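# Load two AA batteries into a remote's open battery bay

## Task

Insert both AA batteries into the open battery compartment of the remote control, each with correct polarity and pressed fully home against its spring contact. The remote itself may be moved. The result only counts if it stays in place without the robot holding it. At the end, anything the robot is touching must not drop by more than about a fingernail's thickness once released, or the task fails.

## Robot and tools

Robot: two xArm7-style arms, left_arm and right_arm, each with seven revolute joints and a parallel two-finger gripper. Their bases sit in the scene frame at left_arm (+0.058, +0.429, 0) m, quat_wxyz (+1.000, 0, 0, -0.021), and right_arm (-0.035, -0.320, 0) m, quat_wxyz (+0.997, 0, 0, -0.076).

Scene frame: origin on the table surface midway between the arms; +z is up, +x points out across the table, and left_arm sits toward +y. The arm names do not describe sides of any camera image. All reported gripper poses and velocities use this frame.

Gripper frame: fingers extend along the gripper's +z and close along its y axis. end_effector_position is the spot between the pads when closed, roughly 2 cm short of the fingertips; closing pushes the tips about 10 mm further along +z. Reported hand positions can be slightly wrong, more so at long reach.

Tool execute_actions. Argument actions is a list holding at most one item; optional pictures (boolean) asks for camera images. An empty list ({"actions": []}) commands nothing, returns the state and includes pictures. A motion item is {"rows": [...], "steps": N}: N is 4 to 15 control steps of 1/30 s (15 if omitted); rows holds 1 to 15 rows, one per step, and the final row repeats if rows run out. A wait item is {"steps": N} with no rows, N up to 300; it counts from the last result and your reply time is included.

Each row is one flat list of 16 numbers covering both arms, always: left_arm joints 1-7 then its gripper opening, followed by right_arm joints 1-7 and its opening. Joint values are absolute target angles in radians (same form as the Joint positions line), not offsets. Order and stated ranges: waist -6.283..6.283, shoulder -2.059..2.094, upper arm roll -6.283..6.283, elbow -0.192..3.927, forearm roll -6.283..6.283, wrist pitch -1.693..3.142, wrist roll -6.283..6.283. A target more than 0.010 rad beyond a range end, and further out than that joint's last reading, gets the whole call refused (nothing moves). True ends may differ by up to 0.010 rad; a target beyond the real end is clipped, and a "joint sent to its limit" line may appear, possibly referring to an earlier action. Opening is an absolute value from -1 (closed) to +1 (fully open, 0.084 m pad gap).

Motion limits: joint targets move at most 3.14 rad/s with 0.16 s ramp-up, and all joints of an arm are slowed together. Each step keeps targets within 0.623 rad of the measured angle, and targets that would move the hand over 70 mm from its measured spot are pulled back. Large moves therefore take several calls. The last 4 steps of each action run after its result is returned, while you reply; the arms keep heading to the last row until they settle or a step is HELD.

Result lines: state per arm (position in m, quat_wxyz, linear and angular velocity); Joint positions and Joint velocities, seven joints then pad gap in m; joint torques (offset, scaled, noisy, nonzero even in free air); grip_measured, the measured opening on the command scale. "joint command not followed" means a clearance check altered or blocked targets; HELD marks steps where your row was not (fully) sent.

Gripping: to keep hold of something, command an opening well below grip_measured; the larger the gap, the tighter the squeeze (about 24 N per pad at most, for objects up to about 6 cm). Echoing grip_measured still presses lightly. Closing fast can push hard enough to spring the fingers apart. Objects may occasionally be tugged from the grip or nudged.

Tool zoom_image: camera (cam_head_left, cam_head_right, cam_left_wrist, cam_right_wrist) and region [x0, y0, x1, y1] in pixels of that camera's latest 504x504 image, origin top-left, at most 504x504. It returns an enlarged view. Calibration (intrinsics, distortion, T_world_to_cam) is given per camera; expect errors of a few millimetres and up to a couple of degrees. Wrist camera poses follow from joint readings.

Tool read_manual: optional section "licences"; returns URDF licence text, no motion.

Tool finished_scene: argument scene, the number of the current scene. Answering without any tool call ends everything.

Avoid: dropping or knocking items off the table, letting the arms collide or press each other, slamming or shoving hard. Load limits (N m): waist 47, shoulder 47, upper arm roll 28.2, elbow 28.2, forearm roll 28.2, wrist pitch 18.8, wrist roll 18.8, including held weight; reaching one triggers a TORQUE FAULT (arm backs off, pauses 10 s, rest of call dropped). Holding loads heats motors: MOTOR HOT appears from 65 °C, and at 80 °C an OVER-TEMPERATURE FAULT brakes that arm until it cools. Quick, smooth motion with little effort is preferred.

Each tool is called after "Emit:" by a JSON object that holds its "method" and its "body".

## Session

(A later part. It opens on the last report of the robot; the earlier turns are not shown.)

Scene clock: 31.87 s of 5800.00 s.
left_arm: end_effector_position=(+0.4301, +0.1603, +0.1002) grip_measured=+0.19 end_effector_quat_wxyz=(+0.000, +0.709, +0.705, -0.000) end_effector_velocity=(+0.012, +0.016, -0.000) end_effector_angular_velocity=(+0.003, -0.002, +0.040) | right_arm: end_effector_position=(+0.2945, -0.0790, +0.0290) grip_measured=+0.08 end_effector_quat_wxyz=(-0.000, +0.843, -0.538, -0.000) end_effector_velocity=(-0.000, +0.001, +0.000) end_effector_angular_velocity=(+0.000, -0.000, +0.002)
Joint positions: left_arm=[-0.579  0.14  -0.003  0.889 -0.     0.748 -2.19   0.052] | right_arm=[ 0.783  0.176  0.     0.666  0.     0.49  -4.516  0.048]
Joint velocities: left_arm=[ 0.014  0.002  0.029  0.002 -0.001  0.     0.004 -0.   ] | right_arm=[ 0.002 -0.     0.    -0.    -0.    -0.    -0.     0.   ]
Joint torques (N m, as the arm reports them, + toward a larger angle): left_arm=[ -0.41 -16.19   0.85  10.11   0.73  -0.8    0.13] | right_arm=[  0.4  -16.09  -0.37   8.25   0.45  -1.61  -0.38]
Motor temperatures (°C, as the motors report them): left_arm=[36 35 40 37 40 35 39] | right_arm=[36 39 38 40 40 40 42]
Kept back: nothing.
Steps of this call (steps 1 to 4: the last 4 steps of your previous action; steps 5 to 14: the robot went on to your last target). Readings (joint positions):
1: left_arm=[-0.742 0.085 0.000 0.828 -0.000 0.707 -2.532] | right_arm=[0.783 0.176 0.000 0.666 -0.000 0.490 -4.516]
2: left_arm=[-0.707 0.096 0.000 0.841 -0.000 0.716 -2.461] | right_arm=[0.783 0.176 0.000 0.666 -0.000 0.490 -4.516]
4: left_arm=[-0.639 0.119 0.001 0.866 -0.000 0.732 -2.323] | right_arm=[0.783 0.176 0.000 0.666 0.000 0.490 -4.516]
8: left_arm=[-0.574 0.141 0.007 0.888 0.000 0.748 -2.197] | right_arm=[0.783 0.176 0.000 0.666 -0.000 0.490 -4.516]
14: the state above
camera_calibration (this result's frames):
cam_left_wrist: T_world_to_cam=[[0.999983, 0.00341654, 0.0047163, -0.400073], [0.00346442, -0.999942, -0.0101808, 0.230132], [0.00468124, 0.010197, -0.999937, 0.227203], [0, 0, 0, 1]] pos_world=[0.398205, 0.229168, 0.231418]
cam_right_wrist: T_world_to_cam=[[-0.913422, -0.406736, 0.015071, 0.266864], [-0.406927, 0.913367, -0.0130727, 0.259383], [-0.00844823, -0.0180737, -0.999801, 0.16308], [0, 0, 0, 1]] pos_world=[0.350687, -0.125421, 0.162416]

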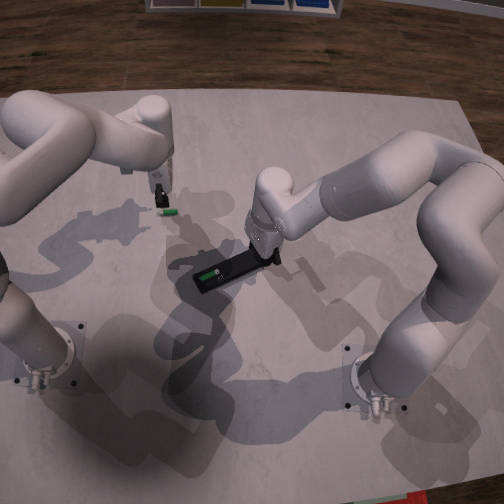

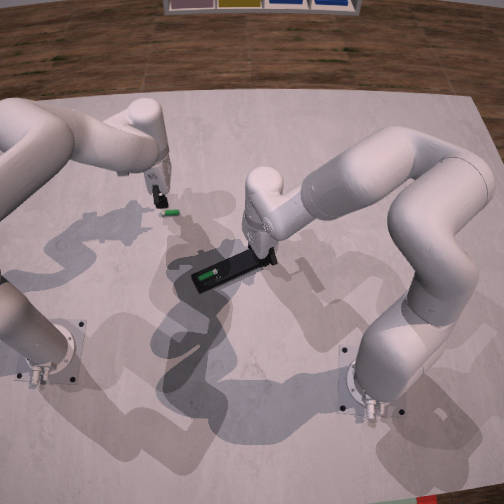

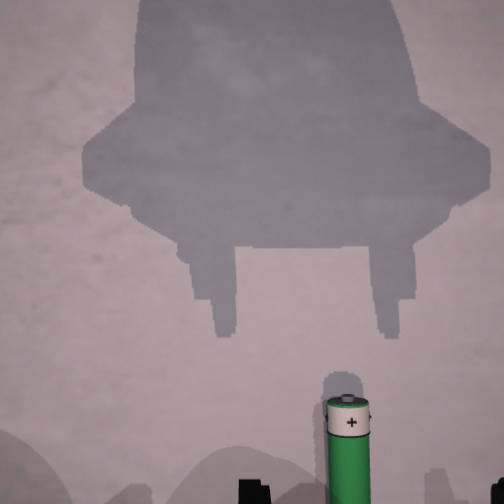

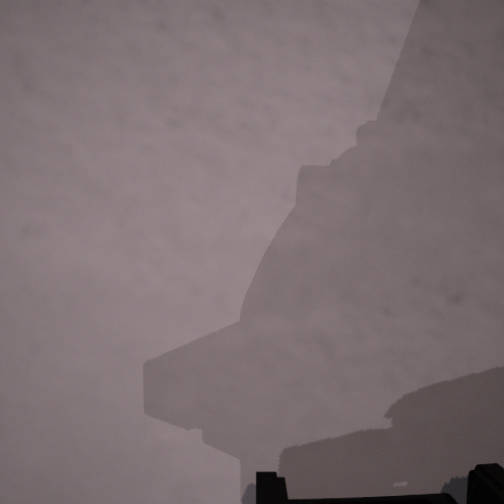

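Emit:
{"method": "execute_actions", "body": {"actions": [{"rows":[[-0.570,0.17,0,0.885,0,0.715,-2.183,0.2,0.7834,0.1762,0,0.6660,0,0.4898,-4.516,-0.25],[-0.570,0.21,0,0.877,0,0.667,-2.183,0.2,0.7834,0.1762,0,0.6660,0,0.4898,-4.516,-0.25],[-0.570,0.25,0,0.868,0,0.618,-2.183,0.2,0.7834,0.1762,0,0.6660,0,0.4898,-4.516,-0.25],[-0.570,0.28,0,0.861,0,0.581,-2.183,0.2,0.7834,0.1762,0,0.6660,0,0.4898,-4.516,-0.25],[-0.570,0.3075,0,0.8553,0,0.5478,-2.183,0.2,0.7834,0.1762,0,0.6660,0,0.4898,-4.516,-0.25]],"steps":15}]}}

Emit:
{"method": "execute_actions", "body": {"actions": [{"steps":5}], "pictures": true}}

Scene clock: 32.60 s of 5800.00 s.
left_arm: end_effector_position=(+0.4318, +0.1662, +0.0247) grip_measured=+0.19 end_effector_quat_wxyz=(-0.003, +0.707, +0.707, -0.001) end_effector_velocity=(+0.064, -0.051, +0.069) end_effector_angular_velocity=(-0.131, -0.185, -0.012) | right_arm: end_effector_position=(+0.2945, -0.0790, +0.0290) grip_measured=+0.08 end_effector_quat_wxyz=(-0.000, +0.843, -0.538, -0.000) end_effector_velocity=(-0.000, +0.000, -0.000) end_effector_angular_velocity=(-0.000, +0.000, +0.001)
Joint positions: left_arm=[-0.57   0.31   0.     0.853 -0.     0.55  -2.183  0.052] | right_arm=[ 0.783  0.176  0.     0.666  0.     0.49  -4.516  0.048]
Joint velocities: left_arm=[-0.003 -0.072 -0.007  0.101  0.001 -0.053  0.001  0.   ] | right_arm=[ 0.    -0.    -0.    -0.    -0.    -0.    -0.001  0.   ]
Joint torques (N m, as the arm reports them, + toward a larger angle): left_arm=[ -1.58 -17.43   0.28   8.26   0.64  -0.63   0.12] | right_arm=[  0.46 -16.19  -0.39   8.29   0.36  -1.59  -0.34]
Motor temperatures (°C, as the motors report them): left_arm=[36 35 40 37 40 35 39] | right_arm=[36 39 38 40 40 40 42]
Steps of this call (steps 1 to 11: the robot went on to your last target; steps 12 to 22: the first 11 steps of this action). Readings (joint positions):
12: left_arm=[-0.576 0.141 -0.000 0.889 -0.000 0.748 -2.189] | right_arm=[0.783 0.176 0.000 0.666 0.000 0.490 -4.516]
13: left_arm=[-0.575 0.145 -0.000 0.889 -0.000 0.740 -2.188] | right_arm=[0.783 0.176 0.000 0.666 0.000 0.490 -4.516]
15: left_arm=[-0.571 0.186 -0.001 0.886 0.000 0.685 -2.184] | right_arm=[0.783 0.176 0.000 0.666 0.000 0.490 -4.516]
19: left_arm=[-0.570 0.305 0.001 0.851 -0.000 0.564 -2.183] | right_arm=[0.783 0.176 0.000 0.666 0.000 0.490 -4.516]
22: the state above

Scene clock: 32.77 s of 5800.00 s.
left_arm: end_effector_position=(+0.4345, +0.1641, +0.0280) grip_measured=+0.19 end_effector_quat_wxyz=(+0.001, +0.707, +0.707, +0.000) end_effector_velocity=(-0.009, +0.008, -0.011) end_effector_angular_velocity=(+0.018, +0.026, +0.005) | right_arm: end_effector_position=(+0.2945, -0.0790, +0.0290) grip_measured=+0.08 end_effector_quat_wxyz=(-0.000, +0.843, -0.538, -0.000) end_effector_velocity=(-0.000, -0.000, -0.000) end_effector_angular_velocity=(-0.001, +0.000, +0.002)
Joint positions: left_arm=[-0.57   0.306 -0.     0.857  0.     0.548 -2.183  0.052] | right_arm=[ 0.783  0.176  0.     0.666  0.     0.49  -4.516  0.048]
Joint velocities: left_arm=[ 0.001  0.011  0.002 -0.018 -0.001  0.004 -0.001 -0.   ] | right_arm=[ 0.    -0.    -0.    -0.001 -0.001 -0.    -0.001 -0.   ]
Joint torques (N m, as the arm reports them, + toward a larger angle): left_arm=[ -1.84 -17.46   0.14   8.8    0.55  -0.93   0.11] | right_arm=[  0.42 -16.17  -0.45   8.32   0.33  -1.68  -0.36]
Motor temperatures (°C, as the motors report them): left_arm=[36 35 40 37 40 35 39] | right_arm=[36 39 38 40 40 40 42]
Kept back: nothing.
Steps of this call (steps 1 to 4: the last 4 steps of your previous action; step 5: the robot went on to your last target). Readings (joint positions):
1: left_arm=[-0.570 0.308 -0.000 0.856 0.000 0.548 -2.183] | right_arm=[0.783 0.176 0.000 0.666 0.000 0.490 -4.516]
2: left_arm=[-0.570 0.306 -0.000 0.857 0.000 0.548 -2.183] | right_arm=[0.783 0.176 0.000 0.666 0.000 0.490 -4.516]
4: left_arm=[-0.570 0.306 -0.000 0.857 0.000 0.548 -2.183] | right_arm=[0.783 0.176 0.000 0.666 0.000 0.490 -4.516]
5: the state above
camera_calibration (this result's frames):
cam_left_wrist: T_world_to_cam=[[0.999937, 0.00872877, 0.00704195, -0.404982], [0.00879257, -0.99992, -0.0090805, 0.230826], [0.00696213, 0.00914184, -0.999934, 0.154151], [0, 0, 0, 1]] pos_world=[0.401854, 0.232934, 0.159089]
cam_right_wrist: T_world_to_cam=[[-0.913423, -0.406733, 0.0150721, 0.266864], [-0.406924, 0.913368, -0.0130734, 0.259384], [-0.00844902, -0.0180748, -0.999801, 0.16308], [0, 0, 0, 1]] pos_world=[0.350687, -0.125423, 0.162416]

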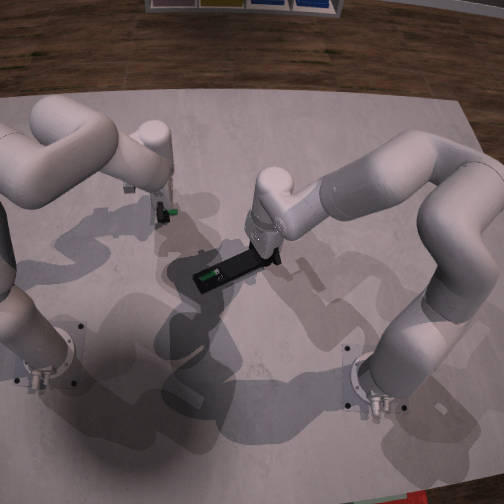

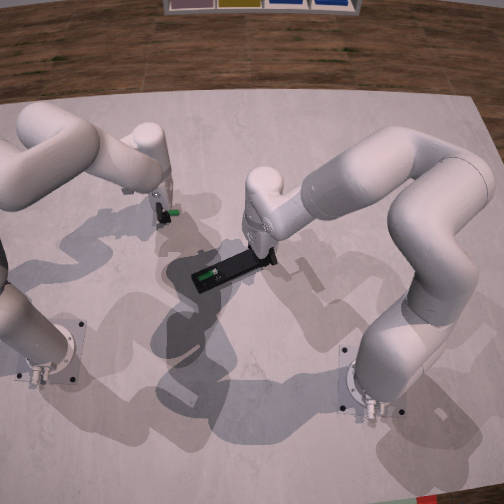

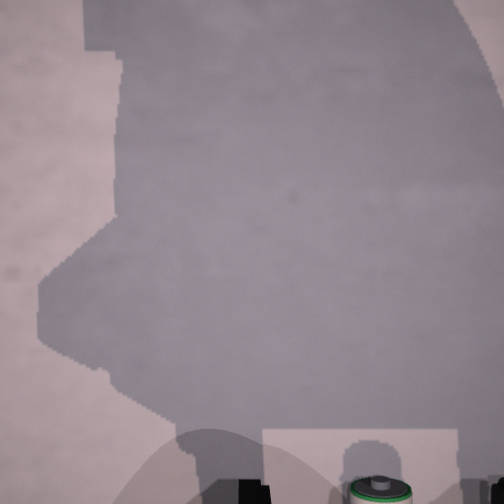

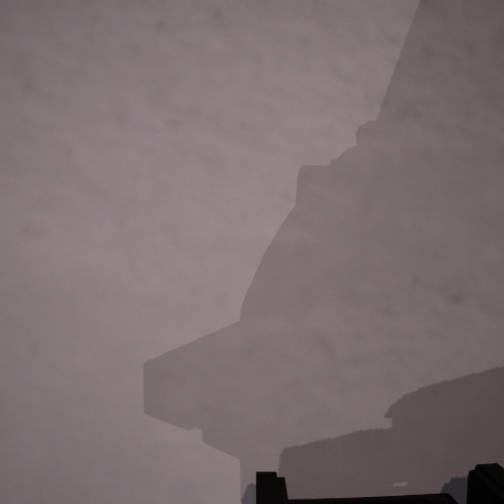

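Emit:
{"method": "execute_actions", "body": {"actions": [{"rows":[[-0.570,0.3075,0,0.8553,0,0.5478,-2.183,0.05,0.7834,0.1762,0,0.6660,0,0.4898,-4.516,-0.25],[-0.570,0.3075,0,0.8553,0,0.5478,-2.183,-0.1,0.7834,0.1762,0,0.6660,0,0.4898,-4.516,-0.25],[-0.570,0.3075,0,0.8553,0,0.5478,-2.183,-0.25,0.7834,0.1762,0,0.6660,0,0.4898,-4.516,-0.25],[-0.570,0.3075,0,0.8553,0,0.5478,-2.183,-0.4,0.7834,0.1762,0,0.6660,0,0.4898,-4.516,-0.25],[-0.570,0.3075,0,0.8553,0,0.5478,-2.183,-0.5,0.7834,0.1762,0,0.6660,0,0.4898,-4.516,-0.25],[-0.570,0.3075,0,0.8553,0,0.5478,-2.183,-0.57,0.7834,0.1762,0,0.6660,0,0.4898,-4.516,-0.25],[-0.570,0.3075,0,0.8553,0,0.5478,-2.183,-0.63,0.7834,0.1762,0,0.6660,0,0.4898,-4.516,-0.25],[-0.570,0.3075,0,0.8553,0,0.5478,-2.183,-0.68,0.7834,0.1762,0,0.6660,0,0.4898,-4.516,-0.25],[-0.570,0.3075,0,0.8553,0,0.5478,-2.183,-0.73,0.7834,0.1762,0,0.6660,0,0.4898,-4.516,-0.25],[-0.570,0.3075,0,0.8553,0,0.5478,-2.183,-0.8,0.7834,0.1762,0,0.6660,0,0.4898,-4.516,-0.25],[-0.570,0.3075,0,0.8553,0,0.5478,-2.183,-0.88,0.7834,0.1762,0,0.6660,0,0.4898,-4.516,-0.25],[-0.570,0.3075,0,0.8553,0,0.5478,-2.183,-0.95,0.7834,0.1762,0,0.6660,0,0.4898,-4.516,-0.25]],"steps":15}]}}

Emit:
{"method": "execute_actions", "body": {"actions": [{"rows":[[-0.570,0.29,0,0.86,0,0.57,-2.183,-0.95,0.7834,0.1762,0,0.6660,0,0.4898,-4.516,-0.25],[-0.570,0.27,0,0.862,0,0.592,-2.183,-0.95,0.7834,0.1762,0,0.6660,0,0.4898,-4.516,-0.25],[-0.570,0.24,0,0.865,0,0.625,-2.183,-0.95,0.7834,0.1762,0,0.6660,0,0.4898,-4.516,-0.25],[-0.570,0.19,0,0.86,0,0.67,-2.183,-0.95,0.7834,0.1762,0,0.6660,0,0.4898,-4.516,-0.25],[-0.570,0.12,0,0.84,0,0.72,-2.183,-0.95,0.7834,0.1762,0,0.6660,0,0.4898,-4.516,-0.25],[-0.6,0.06,0,0.80,0,0.74,-2.25,-0.95,0.7834,0.1762,0,0.6660,0,0.4898,-4.516,-0.25],[-0.7,0.0,0,0.75,0,0.75,-2.4,-0.95,0.7834,0.1762,0,0.6660,0,0.4898,-4.516,-0.25]],"steps":15}], "pictures": true}}

Scene clock: 33.73 s of 5800.00 s.
left_arm: end_effector_position=(+0.4337, +0.1648, +0.0269) grip_measured=-0.69 end_effector_quat_wxyz=(+0.000, +0.707, +0.707, +0.000) end_effector_velocity=(-0.001, +0.000, -0.001) end_effector_angular_velocity=(+0.001, +0.002, -0.000) | right_arm: end_effector_position=(+0.2945, -0.0790, +0.0290) grip_measured=+0.08 end_effector_quat_wxyz=(-0.000, +0.843, -0.538, -0.000) end_effector_velocity=(-0.000, +0.000, +0.000) end_effector_angular_velocity=(+0.001, +0.001, -0.002)
Joint positions: left_arm=[-0.57   0.307  0.     0.855 -0.     0.548 -2.183  0.014] | right_arm=[ 0.783  0.176  0.     0.666  0.     0.49  -4.516  0.048]
Joint velocities: left_arm=[-0.001  0.    -0.    -0.001 -0.001  0.     0.    -0.   ] | right_arm=[-0.    -0.     0.     0.     0.003  0.    -0.001  0.   ]
Joint torques (N m, as the arm reports them, + toward a larger angle): left_arm=[ -1.74 -17.61   0.04   8.85   0.68  -0.91   0.1 ] | right_arm=[  0.29 -16.22  -0.41   8.41   0.4   -1.61  -0.35]
Motor temperatures (°C, as the motors report them): left_arm=[36 35 40 37 40 35 39] | right_arm=[36 39 38 40 40 40 42]
Steps of this call (steps 1 to 15: the robot went on to your last target; steps 16 to 18: nothing new was sent; steps 19 to 29: the first 11 steps of this action). Readings (joint positions):
19: left_arm=[-0.570 0.307 -0.000 0.855 -0.000 0.548 -2.183] | right_arm=[0.783 0.176 0.000 0.666 0.000 0.490 -4.516]
20: left_arm=[-0.570 0.307 -0.000 0.855 -0.000 0.548 -2.183] | right_arm=[0.783 0.176 0.000 0.666 0.000 0.490 -4.516]
22: left_arm=[-0.570 0.307 -0.000 0.855 0.000 0.548 -2.183] | right_arm=[0.783 0.176 0.000 0.666 0.000 0.490 -4.516]
26: left_arm=[-0.570 0.307 0.000 0.855 0.000 0.548 -2.183] | right_arm=[0.783 0.176 0.000 0.666 0.000 0.490 -4.516]
29: the state above

Scene clock: 34.23 s of 5800.00 s.
left_arm: end_effector_position=(+0.3915, +0.1548, +0.1135) grip_measured=-0.69 end_effector_quat_wxyz=(+0.010, +0.682, +0.732, +0.001) end_effector_velocity=(-0.494, -0.219, -0.011) end_effector_angular_velocity=(+0.163, +0.252, +0.204) | right_arm: end_effector_position=(+0.2945, -0.0790, +0.0290) grip_measured=+0.08 end_effector_quat_wxyz=(-0.000, +0.843, -0.538, -0.000) end_effector_velocity=(-0.000, -0.000, -0.000) end_effector_angular_velocity=(-0.000, +0.000, +0.000)
Joint positions: left_arm=[-0.65   0.022  0.005  0.78   0.     0.738 -2.328  0.014] | right_arm=[ 0.783  0.176  0.     0.666  0.     0.49  -4.516  0.048]
Joint velocities: left_arm=[-0.959 -0.536 -0.155 -0.598 -0.002  0.236 -1.317 -0.   ] | right_arm=[-0.     0.    -0.    -0.001 -0.    -0.    -0.    -0.   ]
Joint torques (N m, as the arm reports them, + toward a larger angle): left_arm=[ 1.48 -7.92 -0.31  9.63  0.71 -0.94  0.89] | right_arm=[  0.39 -16.08  -0.39   8.24   0.42  -1.61  -0.35]
Motor temperatures (°C, as the motors report them): left_arm=[36 35 40 37 40 35 39] | right_arm=[36 39 38 40 40 40 42]
Steps of this call (steps 1 to 4: the last 4 steps of your previous action; steps 5 to 15: the first 11 steps of this action). Readings (joint positions):
5: left_arm=[-0.570 0.307 0.000 0.855 -0.000 0.548 -2.183] | right_arm=[0.783 0.176 0.000 0.666 0.000 0.490 -4.516]
6: left_arm=[-0.570 0.304 0.000 0.856 -0.000 0.555 -2.183] | right_arm=[0.783 0.176 0.000 0.666 0.000 0.490 -4.516]
8: left_arm=[-0.570 0.276 0.000 0.858 -0.000 0.591 -2.183] | right_arm=[0.783 0.176 0.000 0.666 0.000 0.490 -4.516]
12: left_arm=[-0.576 0.119 0.002 0.840 0.000 0.704 -2.200] | right_arm=[0.783 0.176 0.000 0.666 -0.000 0.490 -4.516]
15: the state above
camera_calibration (this result's frames):
cam_left_wrist: T_world_to_cam=[[0.996687, 0.0789955, 0.0193472, -0.373539], [0.0789508, -0.996874, 0.00306517, 0.193317], [0.0195289, -0.00152754, -0.999808, 0.236689], [0, 0, 0, 1]] pos_world=[0.352417, 0.222582, 0.243278]
cam_right_wrist: T_world_to_cam=[[-0.913424, -0.40673, 0.0150725, 0.266865], [-0.406922, 0.913369, -0.0130737, 0.259384], [-0.00844928, -0.0180752, -0.999801, 0.16308], [0, 0, 0, 1]] pos_world=[0.350688, -0.125424, 0.162416]

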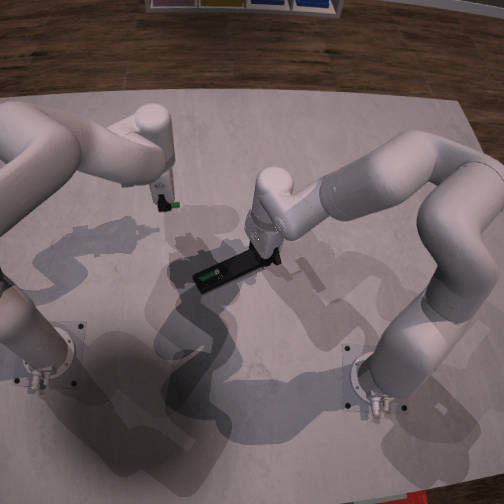

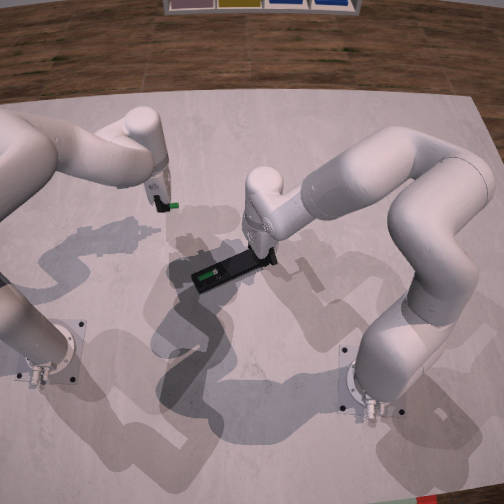

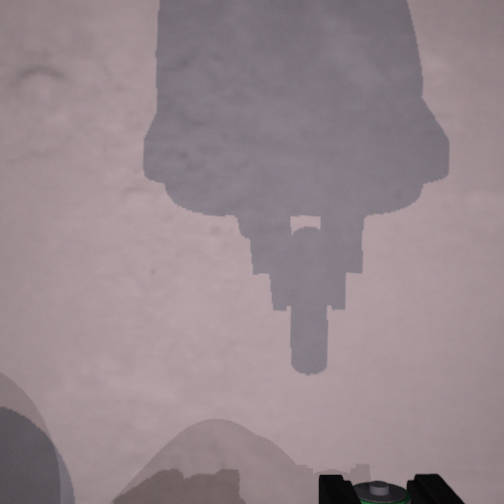

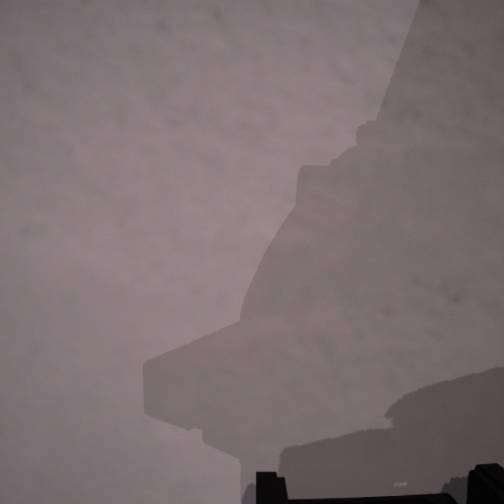

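Emit:
{"method": "execute_actions", "body": {"actions": [{"rows":[[-0.8,0.03,0,0.78,0,0.82,-2.6,-0.95,0.7834,0.1762,0,0.6660,0,0.4898,-4.516,-0.25],[-0.8,0.03,0,0.78,0,0.82,-2.6,-0.95,0.7834,0.1762,0,0.6660,0,0.4898,-4.516,-0.25],[-0.95,0.09,0,0.86,0,0.95,-2.9,-0.95,0.7834,0.1762,0,0.6660,0,0.4898,-4.516,-0.25],[-0.95,0.09,0,0.86,0,0.95,-2.9,-0.95,0.7834,0.1762,0,0.6660,0,0.4898,-4.516,-0.25],[-0.95,0.09,0,0.86,0,0.95,-2.9,-0.95,0.7834,0.1762,0,0.6660,0,0.4898,-4.516,-0.25],[-1.121,0.179,0,0.978,0,1.099,-3.168,-0.95,0.7834,0.1762,0,0.6660,0,0.4898,-4.516,-0.25]],"steps":15}]}}

Emit:
{"method": "execute_actions", "body": {"actions": [{"steps":12}], "pictures": true}}

Scene clock: 35.40 s of 5800.00 s.
left_arm: end_effector_position=(+0.2631, +0.0785, +0.1011) grip_measured=-0.69 end_effector_quat_wxyz=(-0.096, +0.575, +0.811, +0.043) end_effector_velocity=(-0.416, -0.207, -0.016) end_effector_angular_velocity=(+0.925, +0.049, +0.836) | right_arm: end_effector_position=(+0.2945, -0.0790, +0.0290) grip_measured=+0.08 end_effector_quat_wxyz=(-0.000, +0.843, -0.538, -0.000) end_effector_velocity=(-0.000, +0.000, -0.000) end_effector_angular_velocity=(-0.000, +0.001, +0.001)
Joint positions: left_arm=[-0.997  0.122 -0.001  0.903 -0.     0.992 -2.949  0.014] | right_arm=[ 0.783  0.176  0.     0.666 -0.     0.49  -4.516  0.048]
Joint velocities: left_arm=[-1.158  0.536  0.015  0.7    0.002  0.986 -2.025 -0.   ] | right_arm=[ 0.001  0.     0.    -0.     0.     0.    -0.001  0.   ]
Joint torques (N m, as the arm reports them, + toward a larger angle): left_arm=[ -2.79 -16.65  -0.99   9.16   0.45  -0.65   0.23] | right_arm=[  0.34 -16.09  -0.4    8.26   0.41  -1.62  -0.28]
Motor temperatures (°C, as the motors report them): left_arm=[36 35 40 37 40 35 39] | right_arm=[36 39 38 40 40 40 42]
Steps of this call (steps 1 to 4: the last 4 steps of your previous action; steps 5 to 24: the robot went on to your last target; steps 25 to 35: the first 11 steps of this action). Readings (joint positions):
25: left_arm=[-0.700 0.000 0.000 0.750 0.000 0.750 -2.400] | right_arm=[0.783 0.176 0.000 0.666 -0.000 0.490 -4.516]
26: left_arm=[-0.703 0.001 0.001 0.751 0.000 0.753 -2.408] | right_arm=[0.783 0.176 0.000 0.666 0.000 0.490 -4.516]
28: left_arm=[-0.733 0.010 0.006 0.761 0.000 0.776 -2.474] | right_arm=[0.783 0.176 0.000 0.666 0.000 0.490 -4.516]
32: left_arm=[-0.881 0.068 -0.001 0.832 -0.000 0.894 -2.747] | right_arm=[0.783 0.176 0.000 0.666 0.000 0.490 -4.516]
35: the state above

Scene clock: 35.80 s of 5800.00 s.
left_arm: end_effector_position=(+0.2193, +0.0610, +0.1001) grip_measured=-0.69 end_effector_quat_wxyz=(-0.124, +0.530, +0.835, +0.084) end_effector_velocity=(-0.020, -0.009, -0.000) end_effector_angular_velocity=(-0.001, +0.006, -0.050) | right_arm: end_effector_position=(+0.2945, -0.0790, +0.0290) grip_measured=+0.08 end_effector_quat_wxyz=(-0.000, +0.843, -0.538, -0.000) end_effector_velocity=(-0.001, -0.000, -0.000) end_effector_angular_velocity=(-0.001, +0.001, -0.000)
Joint positions: left_arm=[-1.118  0.178  0.003  0.977  0.     1.099 -3.167  0.014] | right_arm=[ 0.783  0.176  0.     0.666  0.     0.49  -4.516  0.048]
Joint velocities: left_arm=[-0.018  0.003 -0.035  0.002 -0.001  0.001 -0.002 -0.   ] | right_arm=[-0.     0.     0.    -0.001  0.     0.    -0.     0.   ]
Joint torques (N m, as the arm reports them, + toward a larger angle): left_arm=[ -2.09 -16.76   0.3    9.94   0.7   -0.37   0.18] | right_arm=[  0.4  -16.14  -0.52   8.24   0.37  -1.57  -0.36]
Motor temperatures (°C, as the motors report them): left_arm=[36 35 40 37 40 35 39] | right_arm=[36 39 38 40 40 40 42]
Kept back: nothing.
Steps of this call (steps 1 to 4: the last 4 steps of your previous action; steps 5 to 12: the robot went on to your last target). Readings (joint positions):
1: left_arm=[-1.035 0.140 -0.001 0.927 -0.000 1.025 -3.015] | right_arm=[0.783 0.176 0.000 0.666 -0.000 0.490 -4.516]
2: left_arm=[-1.071 0.156 -0.002 0.947 -0.000 1.054 -3.075] | right_arm=[0.783 0.176 0.000 0.666 0.000 0.490 -4.516]
4: left_arm=[-1.116 0.176 -0.008 0.972 -0.000 1.088 -3.146] | right_arm=[0.783 0.176 0.000 0.666 0.000 0.490 -4.516]
8: left_arm=[-1.120 0.178 0.002 0.977 0.000 1.099 -3.167] | right_arm=[0.783 0.176 0.000 0.666 0.000 0.490 -4.516]
12: the state above
camera_calibration (this result's frames):
cam_left_wrist: T_world_to_cam=[[0.902426, 0.430574, 0.0153069, -0.194619], [0.414278, -0.857418, -0.305301, 0.0622736], [-0.11833, 0.281853, -0.952133, 0.234717], [0, 0, 0, 1]] pos_world=[0.177605, 0.0710367, 0.245473]
cam_right_wrist: T_world_to_cam=[[-0.913424, -0.40673, 0.0150729, 0.266865], [-0.406922, 0.91337, -0.0130739, 0.259384], [-0.00844955, -0.0180755, -0.999801, 0.16308], [0, 0, 0, 1]] pos_world=[0.350688, -0.125424, 0.162416]

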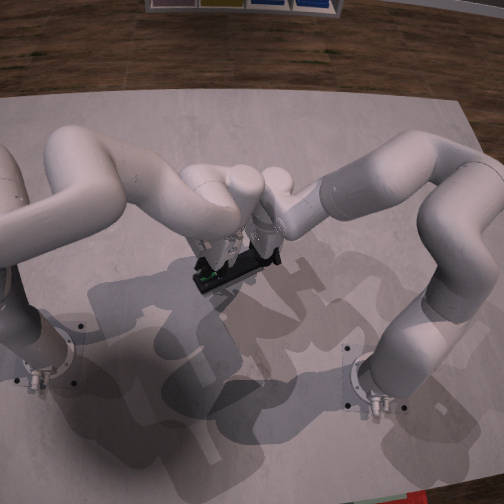

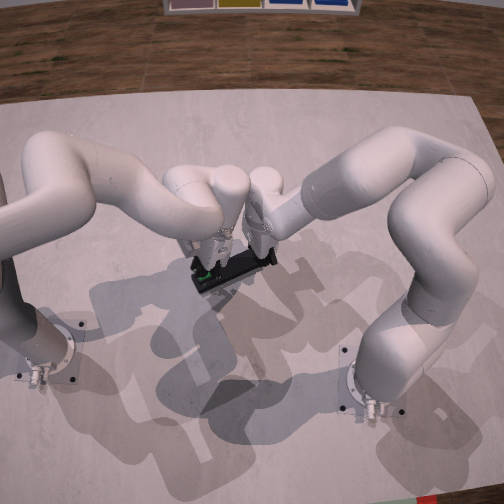

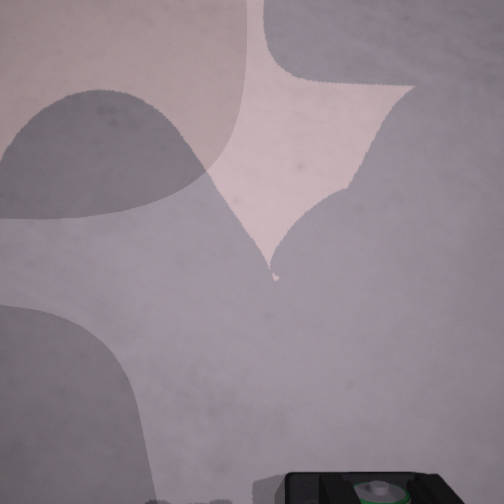

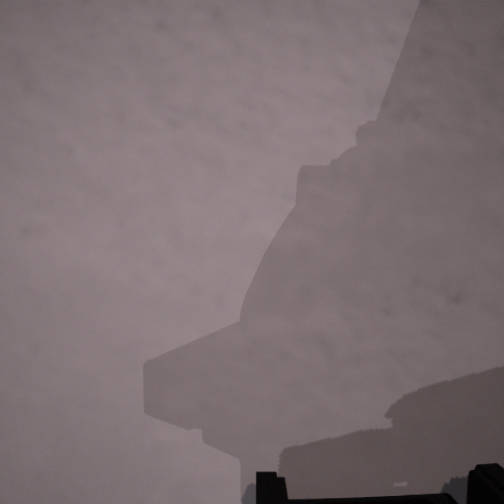

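Emit:
{"method": "execute_actions", "body": {"actions": [{"rows":[[-1.121,0.189,0,0.975,0,1.086,-3.168,-0.95,0.7834,0.1762,0,0.6660,0,0.4898,-4.516,-0.25],[-1.121,0.199,0,0.9725,0,1.073,-3.168,-0.95,0.7834,0.1762,0,0.6660,0,0.4898,-4.516,-0.25],[-1.121,0.21,0,0.97,0,1.06,-3.168,-0.95,0.7834,0.1762,0,0.6660,0,0.4898,-4.516,-0.25],[-1.121,0.22,0,0.967,0,1.047,-3.168,-0.95,0.7834,0.1762,0,0.6660,0,0.4898,-4.516,-0.25],[-1.121,0.2307,0,0.9644,0,1.0337,-3.168,-0.95,0.7834,0.1762,0,0.6660,0,0.4898,-4.516,-0.25],[-1.121,0.239,0,0.9622,0,1.0232,-3.168,-0.95,0.7834,0.1762,0,0.6660,0,0.4898,-4.516,-0.25],[-1.121,0.247,0,0.96,0,1.013,-3.168,-0.95,0.7834,0.1762,0,0.6660,0,0.4898,-4.516,-0.25],[-1.121,0.2545,0,0.958,0,1.0035,-3.168,-0.95,0.7834,0.1762,0,0.6660,0,0.4898,-4.516,-0.25],[-1.121,0.2619,0,0.956,0,0.9941,-3.168,-0.95,0.7834,0.1762,0,0.6660,0,0.4898,-4.516,-0.25]],"steps":15}], "pictures": true}}

Emit:
{"method": "zoom_image", "body": {"camera": "cam_head_left", "region": [170, 150, 310, 310]}}

Scene clock: 36.53 s of 5800.00 s.
left_arm: end_effector_position=(+0.2170, +0.0603, +0.0697) grip_measured=-0.69 end_effector_quat_wxyz=(-0.127, +0.532, +0.833, +0.086) end_effector_velocity=(+0.014, -0.034, +0.035) end_effector_angular_velocity=(-0.101, -0.044, -0.003) | right_arm: end_effector_position=(+0.2945, -0.0790, +0.0290) grip_measured=+0.08 end_effector_quat_wxyz=(-0.000, +0.843, -0.538, -0.000) end_effector_velocity=(-0.001, -0.000, -0.000) end_effector_angular_velocity=(-0.000, +0.002, -0.002)
Joint positions: left_arm=[-1.121  0.241  0.     0.959 -0.     1.026 -3.168  0.014] | right_arm=[ 0.783  0.176 -0.     0.666  0.     0.49  -4.516  0.048]
Joint velocities: left_arm=[-0.001 -0.05  -0.001  0.054  0.001 -0.006 -0.     0.   ] | right_arm=[ 0.    -0.    -0.    -0.002  0.002 -0.     0.    -0.   ]
Joint torques (N m, as the arm reports them, + toward a larger angle): left_arm=[ -1.81 -17.55   0.2    9.64   0.61  -0.45   0.14] | right_arm=[  0.35 -16.31  -0.39   8.29   0.37  -1.59  -0.33]
Motor temperatures (°C, as the motors report them): left_arm=[36 35 40 37 40 35 39] | right_arm=[36 39 38 40 40 40 42]
Kept back: nothing.
A step of this action was HELD (marked below), so the last 4 steps of it were dropped. An arm can still carry out its HELD step.
Steps of this call (steps 1 to 11: the robot went on to your last target; steps 12 to 22: the first 11 steps of this action). Readings (joint positions):
12: left_arm=[-1.121 0.179 0.000 0.978 0.000 1.099 -3.168] | right_arm=[0.783 0.176 0.000 0.666 0.000 0.490 -4.516]
13: left_arm=[-1.121 0.182 0.000 0.978 0.000 1.094 -3.168] | right_arm=[0.783 0.176 0.000 0.666 0.000 0.490 -4.516]
15: left_arm=[-1.121 0.197 -0.000 0.975 0.000 1.073 -3.168] | right_arm=[0.783 0.176 0.000 0.666 0.000 0.490 -4.516]
19: left_arm=[-1.121 0.239 0.000 0.961 -0.000 1.025 -3.168] | right_arm=[0.783 0.176 -0.000 0.666 0.000 0.490 -4.516]
20: left_arm=[-1.121 0.243 0.000 0.959 -0.000 1.025 -3.168] | right_arm=[0.783 0.176 0.000 0.666 0.000 0.490 -4.516] HELD
21: left_arm=[-1.121 0.242 0.000 0.958 -0.000 1.026 -3.168] | right_arm=[0.783 0.176 0.000 0.666 0.000 0.490 -4.516] HELD
22: the state above HELD
joint command not followed: on one or more control steps a check withheld the commanded joint targets of the left arm, and it was not sent them on those steps. On the call's last step the targets were still withheld.
cause: the commanded joint targets would bring a part of the robot too close to another arm (a part of this arm just beyond joint 6 (wrist pitch) and a part of the other arm just beyond its joint 6 (wrist pitch)); next, command targets that bring no part of the robot closer to that arm.
camera_calibration (this result's frames):
cam_left_wrist: T_world_to_cam=[[0.904558, 0.426086, 0.0150518, -0.191998], [0.409115, -0.857509, -0.311935, 0.0549543], [-0.120004, 0.288321, -0.949984, 0.205512], [0, 0, 0, 1]] pos_world=[0.175853, 0.0696782, 0.215265]
cam_right_wrist: T_world_to_cam=[[-0.913424, -0.40673, 0.0150727, 0.266865], [-0.406921, 0.91337, -0.0130739, 0.259384], [-0.00844941, -0.0180754, -0.999801, 0.16308], [0, 0, 0, 1]] pos_world=[0.350688, -0.125424, 0.162416]

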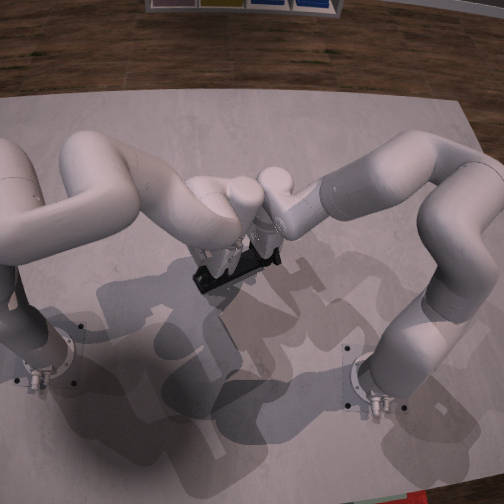

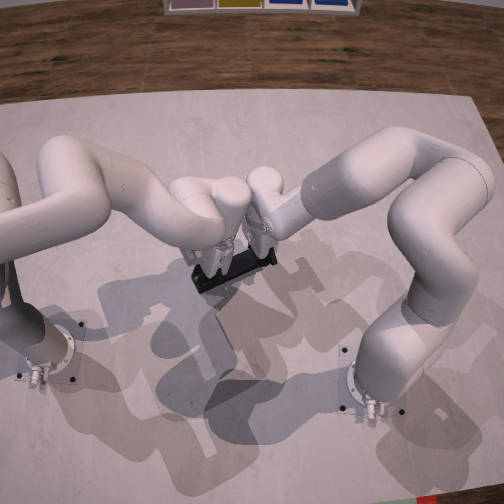

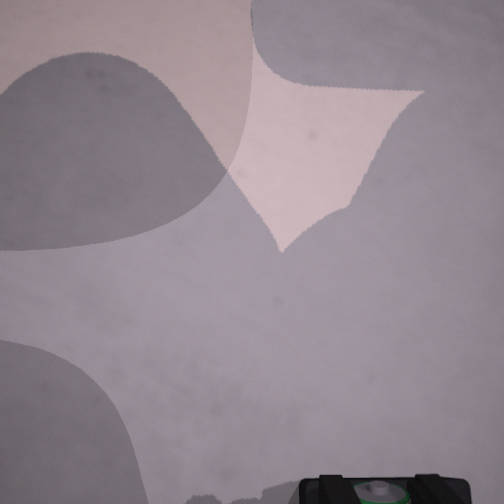

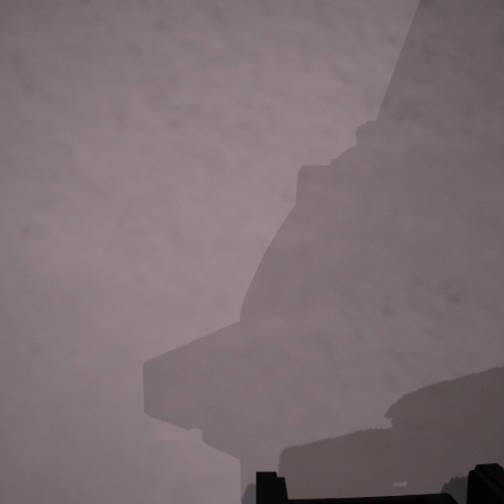

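Region (170, 150, 310, 310) of cam_head_left's 504x504 image, scaled by 3.150, with more detail than that image has; it fills the left 441 columns of this view, and the rest is white.

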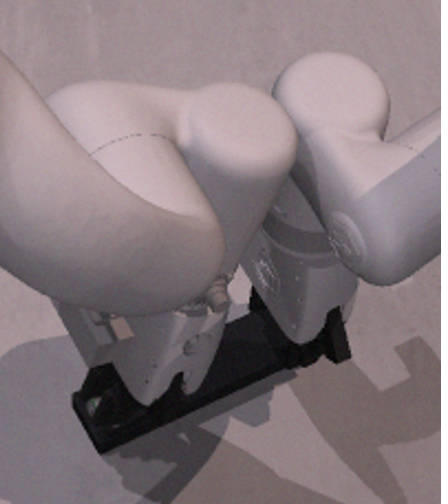

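Emit:
{"method": "execute_actions", "body": {"actions": [{"rows":[[-1.121,0.225,0,0.94,0,1.0,-3.168,-0.95,0.7834,0.1762,0,0.6660,0,0.4898,-4.516,-0.25],[-1.121,0.205,0,0.91,0,0.965,-3.168,-0.95,0.7834,0.1762,0,0.6660,0,0.4898,-4.516,-0.25],[-1.121,0.18,0,0.875,0,0.92,-3.168,-0.95,0.7834,0.1762,0,0.6660,0,0.4898,-4.516,-0.25],[-1.121,0.155,0,0.84,0,0.87,-3.168,-0.95,0.7834,0.1762,0,0.6660,0,0.4898,-4.516,-0.25],[-1.121,0.1287,0,0.7969,0,0.8182,-3.168,-0.95,0.7834,0.1762,0,0.6660,0,0.4898,-4.516,-0.25],[-1.121,0.1287,0,0.7969,0,0.8182,-3.168,-0.95,0.7834,0.1762,0,0.6660,0,0.4898,-4.516,-0.25],[-1.121,0.1287,0,0.7969,0,0.8182,-3.168,-0.95,0.7834,0.1762,0,0.6660,0,0.4898,-4.516,-0.25],[-1.121,0.1287,0,0.7969,0,0.8182,-3.168,-0.95,0.7834,0.1762,0,0.6660,0,0.4898,-4.516,-0.25],[-1.121,0.1287,0,0.7969,0,0.8182,-3.168,-0.95,0.7834,0.1762,0,0.6660,0,0.4898,-4.516,-0.25],[-1.121,0.135,0,0.7956,0,0.8106,-3.168,-0.95,0.7834,0.1762,0,0.6660,0,0.4898,-4.516,-0.25],[-1.121,0.142,0,0.7941,0,0.8021,-3.168,-0.95,0.7834,0.1762,0,0.6660,0,0.4898,-4.516,-0.25],[-1.121,0.149,0,0.7926,0,0.7936,-3.168,-0.95,0.7834,0.1762,0,0.6660,0,0.4898,-4.516,-0.25],[-1.121,0.156,0,0.7911,0,0.7851,-3.168,-0.95,0.7834,0.1762,0,0.6660,0,0.4898,-4.516,-0.25],[-1.121,0.163,0,0.7896,0,0.7766,-3.168,-0.95,0.7834,0.1762,0,0.6660,0,0.4898,-4.516,-0.25],[-1.121,0.169,0,0.7883,0,0.7693,-3.168,-0.95,0.7834,0.1762,0,0.6660,0,0.4898,-4.516,-0.25]],"steps":15}]}}

Emit:
{"method": "execute_actions", "body": {"actions": [{"steps":8}], "pictures": true}}

Emit:
{"method": "zoom_image", "body": {"camera": "cam_head_right", "region": [170, 220, 290, 310]}}

Scene clock: 37.97 s of 5800.00 s.
left_arm: end_effector_position=(+0.2169, +0.0603, +0.0698) grip_measured=-0.69 end_effector_quat_wxyz=(-0.082, +0.535, +0.839, +0.055) end_effector_velocity=(-0.002, +0.005, -0.011) end_effector_angular_velocity=(-0.448, -0.193, -0.002) | right_arm: end_effector_position=(+0.2945, -0.0790, +0.0290) grip_measured=+0.08 end_effector_quat_wxyz=(-0.000, +0.843, -0.538, -0.000) end_effector_velocity=(-0.001, +0.000, -0.000) end_effector_angular_velocity=(-0.001, +0.001, +0.001)
Joint positions: left_arm=[-1.121  0.163 -0.     0.848  0.     0.883 -3.168  0.014] | right_arm=[ 0.783  0.176  0.     0.666  0.     0.49  -4.516  0.048]
Joint velocities: left_arm=[ 0.    -0.318 -0.001 -0.518 -0.001 -0.687  0.002  0.   ] | right_arm=[ 0.001  0.     0.    -0.001 -0.    -0.     0.    -0.   ]
Joint torques (N m, as the arm reports them, + toward a larger angle): left_arm=[ -1.88 -14.56   0.28   9.57   0.61  -0.76   0.14] | right_arm=[  0.31 -16.19  -0.44   8.17   0.42  -1.62  -0.31]
Motor temperatures (°C, as the motors report them): left_arm=[36 35 40 37 40 35 39] | right_arm=[36 39 38 40 40 40 42]
Steps of this call (steps 1 to 32: nothing new was sent; steps 33 to 43: the first 11 steps of this action). Readings (joint positions):
33: left_arm=[-1.121 0.239 0.000 0.961 -0.000 1.025 -3.168] | right_arm=[0.783 0.176 0.000 0.666 -0.000 0.490 -4.516]
34: left_arm=[-1.121 0.238 0.000 0.959 -0.000 1.022 -3.168] | right_arm=[0.783 0.176 0.000 0.666 0.000 0.490 -4.516]
36: left_arm=[-1.121 0.230 0.000 0.947 -0.000 1.008 -3.168] | right_arm=[0.783 0.176 0.000 0.666 0.000 0.490 -4.516]
40: left_arm=[-1.121 0.198 0.000 0.900 -0.000 0.949 -3.168] | right_arm=[0.783 0.176 -0.000 0.666 0.000 0.490 -4.516]
43: the state above

Scene clock: 38.23 s of 5800.00 s.
left_arm: end_effector_position=(+0.2161, +0.0625, +0.0517) grip_measured=-0.69 end_effector_quat_wxyz=(-0.064, +0.536, +0.840, +0.043) end_effector_velocity=(+0.007, -0.015, +0.006) end_effector_angular_velocity=(-0.044, -0.019, +0.002) | right_arm: end_effector_position=(+0.2945, -0.0790, +0.0290) grip_measured=+0.08 end_effector_quat_wxyz=(-0.000, +0.843, -0.538, -0.000) end_effector_velocity=(+0.001, +0.000, +0.000) end_effector_angular_velocity=(+0.001, -0.001, -0.001)
Joint positions: left_arm=[-1.121  0.171  0.     0.787 -0.     0.771 -3.168  0.014] | right_arm=[ 0.783  0.176  0.     0.666  0.     0.49  -4.516  0.048]
Joint velocities: left_arm=[ 0.001 -0.     0.     0.017 -0.    -0.031 -0.001  0.   ] | right_arm=[ 0.     0.    -0.     0.001 -0.     0.     0.001 -0.   ]
Joint torques (N m, as the arm reports them, + toward a larger angle): left_arm=[ -1.87 -17.21   0.29  10.2    0.59  -0.87   0.01] | right_arm=[  0.38 -16.29  -0.4    8.22   0.4   -1.61  -0.33]
Motor temperatures (°C, as the motors report them): left_arm=[36 35 40 37 40 35 39] | right_arm=[36 39 38 40 40 40 42]
Kept back: nothing.
Steps of this call (steps 1 to 4: the last 4 steps of your previous action; steps 5 to 8: the robot went on to your last target). Readings (joint positions):
1: left_arm=[-1.121 0.154 -0.000 0.832 0.000 0.860 -3.168] | right_arm=[0.783 0.176 0.000 0.666 -0.000 0.490 -4.516]
2: left_arm=[-1.121 0.149 -0.000 0.817 0.000 0.836 -3.168] | right_arm=[0.783 0.176 0.000 0.666 0.000 0.490 -4.516]
4: left_arm=[-1.121 0.153 -0.000 0.797 0.000 0.795 -3.168] | right_arm=[0.783 0.176 0.000 0.666 0.000 0.490 -4.516]
8: the state above
camera_calibration (this result's frames):
cam_left_wrist: T_world_to_cam=[[0.90384, 0.427751, 0.0100676, -0.191457], [0.423393, -0.890741, -0.165281, 0.0430114], [-0.0617317, 0.153651, -0.986195, 0.185425], [0, 0, 0, 1]] pos_world=[0.166282, 0.0917174, 0.191902]
cam_right_wrist: T_world_to_cam=[[-0.913424, -0.40673, 0.015073, 0.266865], [-0.406921, 0.91337, -0.0130739, 0.259384], [-0.00844965, -0.0180755, -0.999801, 0.16308], [0, 0, 0, 1]] pos_world=[0.350688, -0.125424, 0.162416]

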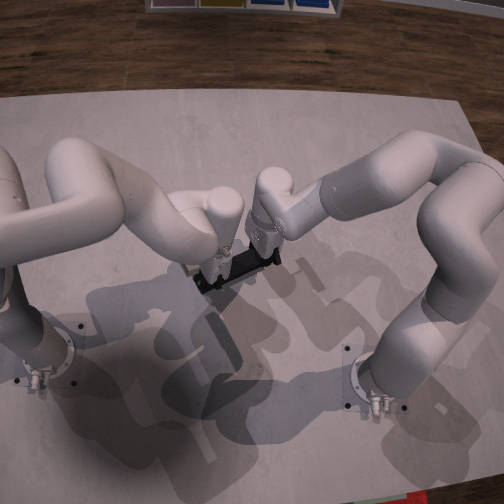

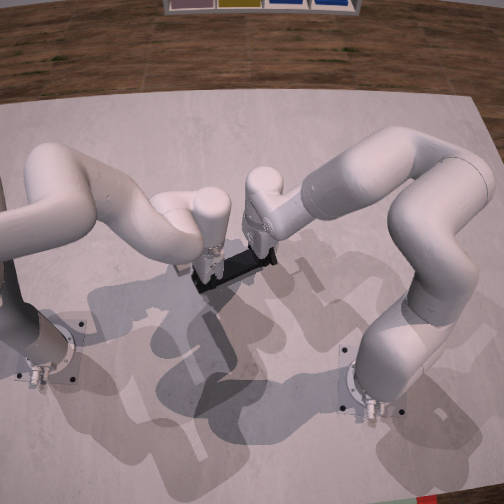

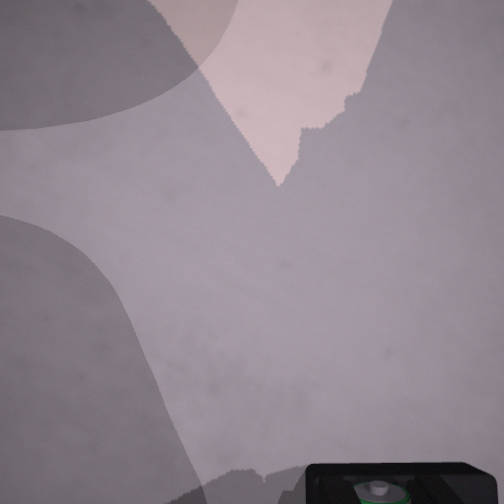

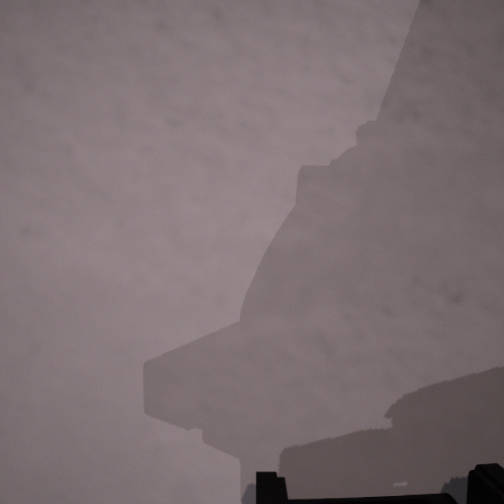

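Region (170, 220, 290, 310) of cam_head_right's 504x504 image, scaled by 4.200, with more detail than that image has; it fills the top 378 rows of this view, and the rest is white.

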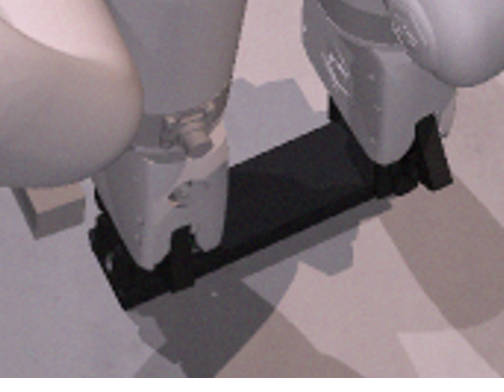

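Emit:
{"method": "execute_actions", "body": {"actions": [{"rows":[[-1.121,0.171,0,0.7878,0,0.7668,-3.168,-0.95,0.7834,0.1762,0,0.6660,0,0.4898,-4.516,-0.25],[-1.121,0.173,0,0.7874,0,0.7644,-3.168,-0.95,0.7834,0.1762,0,0.6660,0,0.4898,-4.516,-0.25],[-1.121,0.175,0,0.787,0,0.762,-3.168,-0.95,0.7834,0.1762,0,0.6660,0,0.4898,-4.516,-0.25],[-1.121,0.177,0,0.7865,0,0.7595,-3.168,-0.95,0.7834,0.1762,0,0.6660,0,0.4898,-4.516,-0.25],[-1.121,0.179,0,0.7861,0,0.7571,-3.168,-0.95,0.7834,0.1762,0,0.6660,0,0.4898,-4.516,-0.25],[-1.121,0.181,0,0.7856,0,0.7546,-3.168,-0.95,0.7834,0.1762,0,0.6660,0,0.4898,-4.516,-0.25],[-1.121,0.183,0,0.7852,0,0.7522,-3.168,-0.95,0.7834,0.1762,0,0.6660,0,0.4898,-4.516,-0.25],[-1.121,0.185,0,0.7847,0,0.7497,-3.168,-0.95,0.7834,0.1762,0,0.6660,0,0.4898,-4.516,-0.25],[-1.121,0.187,0,0.7843,0,0.7473,-3.168,-0.95,0.7834,0.1762,0,0.6660,0,0.4898,-4.516,-0.25],[-1.121,0.189,0,0.7839,0,0.7449,-3.168,-0.95,0.7834,0.1762,0,0.6660,0,0.4898,-4.516,-0.25],[-1.121,0.1906,0,0.7835,0,0.7429,-3.168,-0.95,0.7834,0.1762,0,0.6660,0,0.4898,-4.516,-0.25]],"steps":15}]}}

Emit:
{"method": "execute_actions", "body": {"actions": [{"steps":8}], "pictures": true}}

Scene clock: 39.27 s of 5800.00 s.
left_arm: end_effector_position=(+0.2168, +0.0605, +0.0460) grip_measured=-0.69 end_effector_quat_wxyz=(-0.061, +0.537, +0.841, +0.042) end_effector_velocity=(+0.011, -0.025, -0.002) end_effector_angular_velocity=(-0.068, -0.030, -0.001) | right_arm: end_effector_position=(+0.2945, -0.0790, +0.0290) grip_measured=+0.08 end_effector_quat_wxyz=(+0.000, +0.843, -0.538, -0.000) end_effector_velocity=(+0.000, -0.000, +0.000) end_effector_angular_velocity=(+0.000, +0.001, -0.001)
Joint positions: left_arm=[-1.121  0.186  0.     0.785 -0.     0.747 -3.168  0.014] | right_arm=[ 0.783  0.176 -0.     0.666  0.     0.49  -4.516  0.048]
Joint velocities: left_arm=[ 0.     0.034 -0.     0.027  0.001 -0.081 -0.    -0.   ] | right_arm=[-0.     0.    -0.     0.001  0.001  0.001 -0.001 -0.   ]
Joint torques (N m, as the arm reports them, + toward a larger angle): left_arm=[ -1.83 -13.54   0.01   7.51   0.61  -0.52   0.15] | right_arm=[  0.27 -16.23  -0.36   8.23   0.28  -1.58  -0.31]
Motor temperatures (°C, as the motors report them): left_arm=[36 35 40 37 40 35 39] | right_arm=[36 39 38 40 40 40 42]
Steps of this call (steps 1 to 20: the robot went on to your last target; steps 21 to 31: the first 11 steps of this action). Readings (joint positions):
21: left_arm=[-1.121 0.169 -0.000 0.788 -0.000 0.769 -3.168] | right_arm=[0.783 0.176 0.000 0.666 -0.000 0.490 -4.516]
22: left_arm=[-1.121 0.170 -0.000 0.788 0.000 0.768 -3.168] | right_arm=[0.783 0.176 0.000 0.666 0.000 0.490 -4.516]
24: left_arm=[-1.121 0.173 -0.000 0.788 0.000 0.764 -3.168] | right_arm=[0.783 0.176 0.000 0.666 -0.000 0.490 -4.516]
28: left_arm=[-1.121 0.181 0.000 0.785 -0.000 0.754 -3.168] | right_arm=[0.783 0.176 0.000 0.666 -0.000 0.490 -4.516]
31: the state above

Scene clock: 39.53 s of 5800.00 s.
left_arm: end_effector_position=(+0.2172, +0.0597, +0.0454) grip_measured=-0.69 end_effector_quat_wxyz=(-0.060, +0.537, +0.841, +0.041) end_effector_velocity=(-0.001, +0.002, -0.002) end_effector_angular_velocity=(+0.004, +0.002, -0.001) | right_arm: end_effector_position=(+0.2945, -0.0790, +0.0290) grip_measured=+0.08 end_effector_quat_wxyz=(-0.000, +0.843, -0.538, -0.000) end_effector_velocity=(+0.000, -0.000, +0.000) end_effector_angular_velocity=(-0.001, -0.001, +0.001)
Joint positions: left_arm=[-1.121  0.189  0.     0.786 -0.     0.743 -3.168  0.014] | right_arm=[ 0.783  0.176 -0.     0.666  0.     0.49  -4.516  0.048]
Joint velocities: left_arm=[-0.001  0.002 -0.    -0.003  0.    -0.001  0.     0.   ] | right_arm=[ 0.    -0.    -0.     0.    -0.002  0.     0.    -0.   ]
Joint torques (N m, as the arm reports them, + toward a larger angle): left_arm=[ -1.91 -11.22   0.11   6.2    0.65  -0.55   0.2 ] | right_arm=[  0.31 -16.15  -0.38   8.24   0.35  -1.65  -0.34]
Motor temperatures (°C, as the motors report them): left_arm=[36 35 40 37 40 35 39] | right_arm=[36 39 38 40 40 40 42]
Kept back: nothing.
Steps of this call (steps 1 to 4: the last 4 steps of your previous action; steps 5 to 8: the robot went on to your last target). Readings (joint positions):
1: left_arm=[-1.121 0.188 0.000 0.786 0.000 0.745 -3.168] | right_arm=[0.783 0.176 -0.000 0.666 0.000 0.490 -4.516]
2: left_arm=[-1.121 0.188 0.000 0.786 0.000 0.744 -3.168] | right_arm=[0.783 0.176 -0.000 0.666 0.000 0.490 -4.516]
4: left_arm=[-1.121 0.188 0.000 0.786 0.000 0.743 -3.168] | right_arm=[0.783 0.176 -0.000 0.666 0.000 0.490 -4.516]
8: the state above
camera_calibration (this result's frames):
cam_left_wrist: T_world_to_cam=[[0.903861, 0.427717, 0.0097308, -0.191224], [0.423886, -0.892222, -0.155755, 0.0385834], [-0.0579371, 0.144906, -0.987748, 0.179495], [0, 0, 0, 1]] pos_world=[0.166884, 0.0902047, 0.185166]
cam_right_wrist: T_world_to_cam=[[-0.913425, -0.406728, 0.0150754, 0.266866], [-0.40692, 0.91337, -0.0130742, 0.259384], [-0.00845176, -0.0180767, -0.999801, 0.163079], [0, 0, 0, 1]] pos_world=[0.350689, -0.125424, 0.162415]

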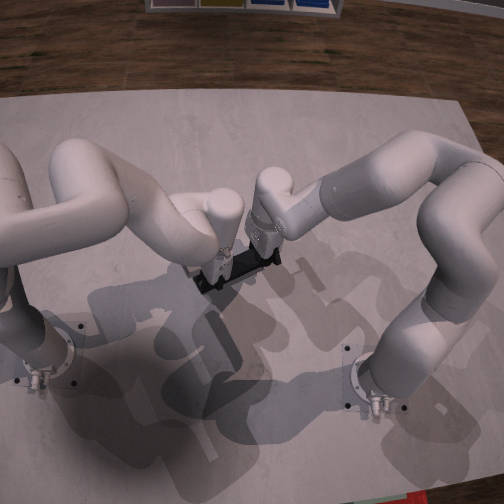

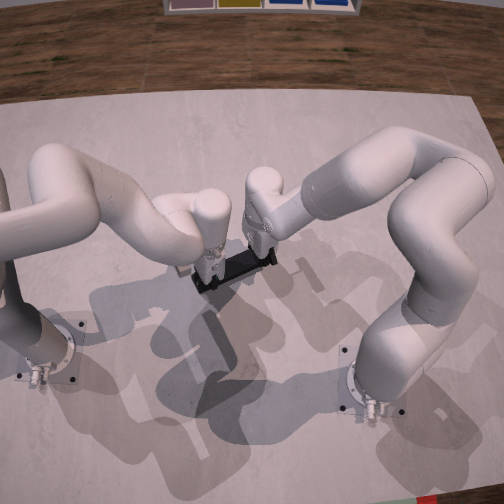

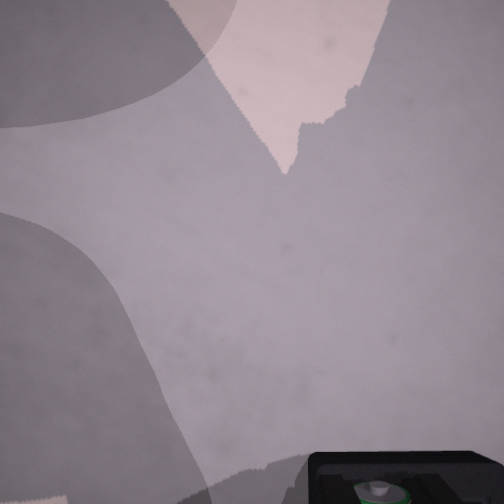

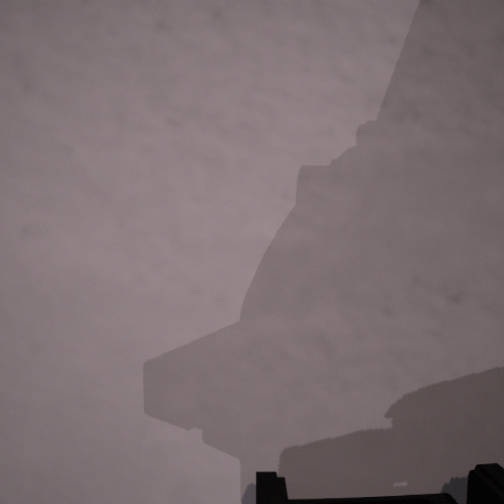

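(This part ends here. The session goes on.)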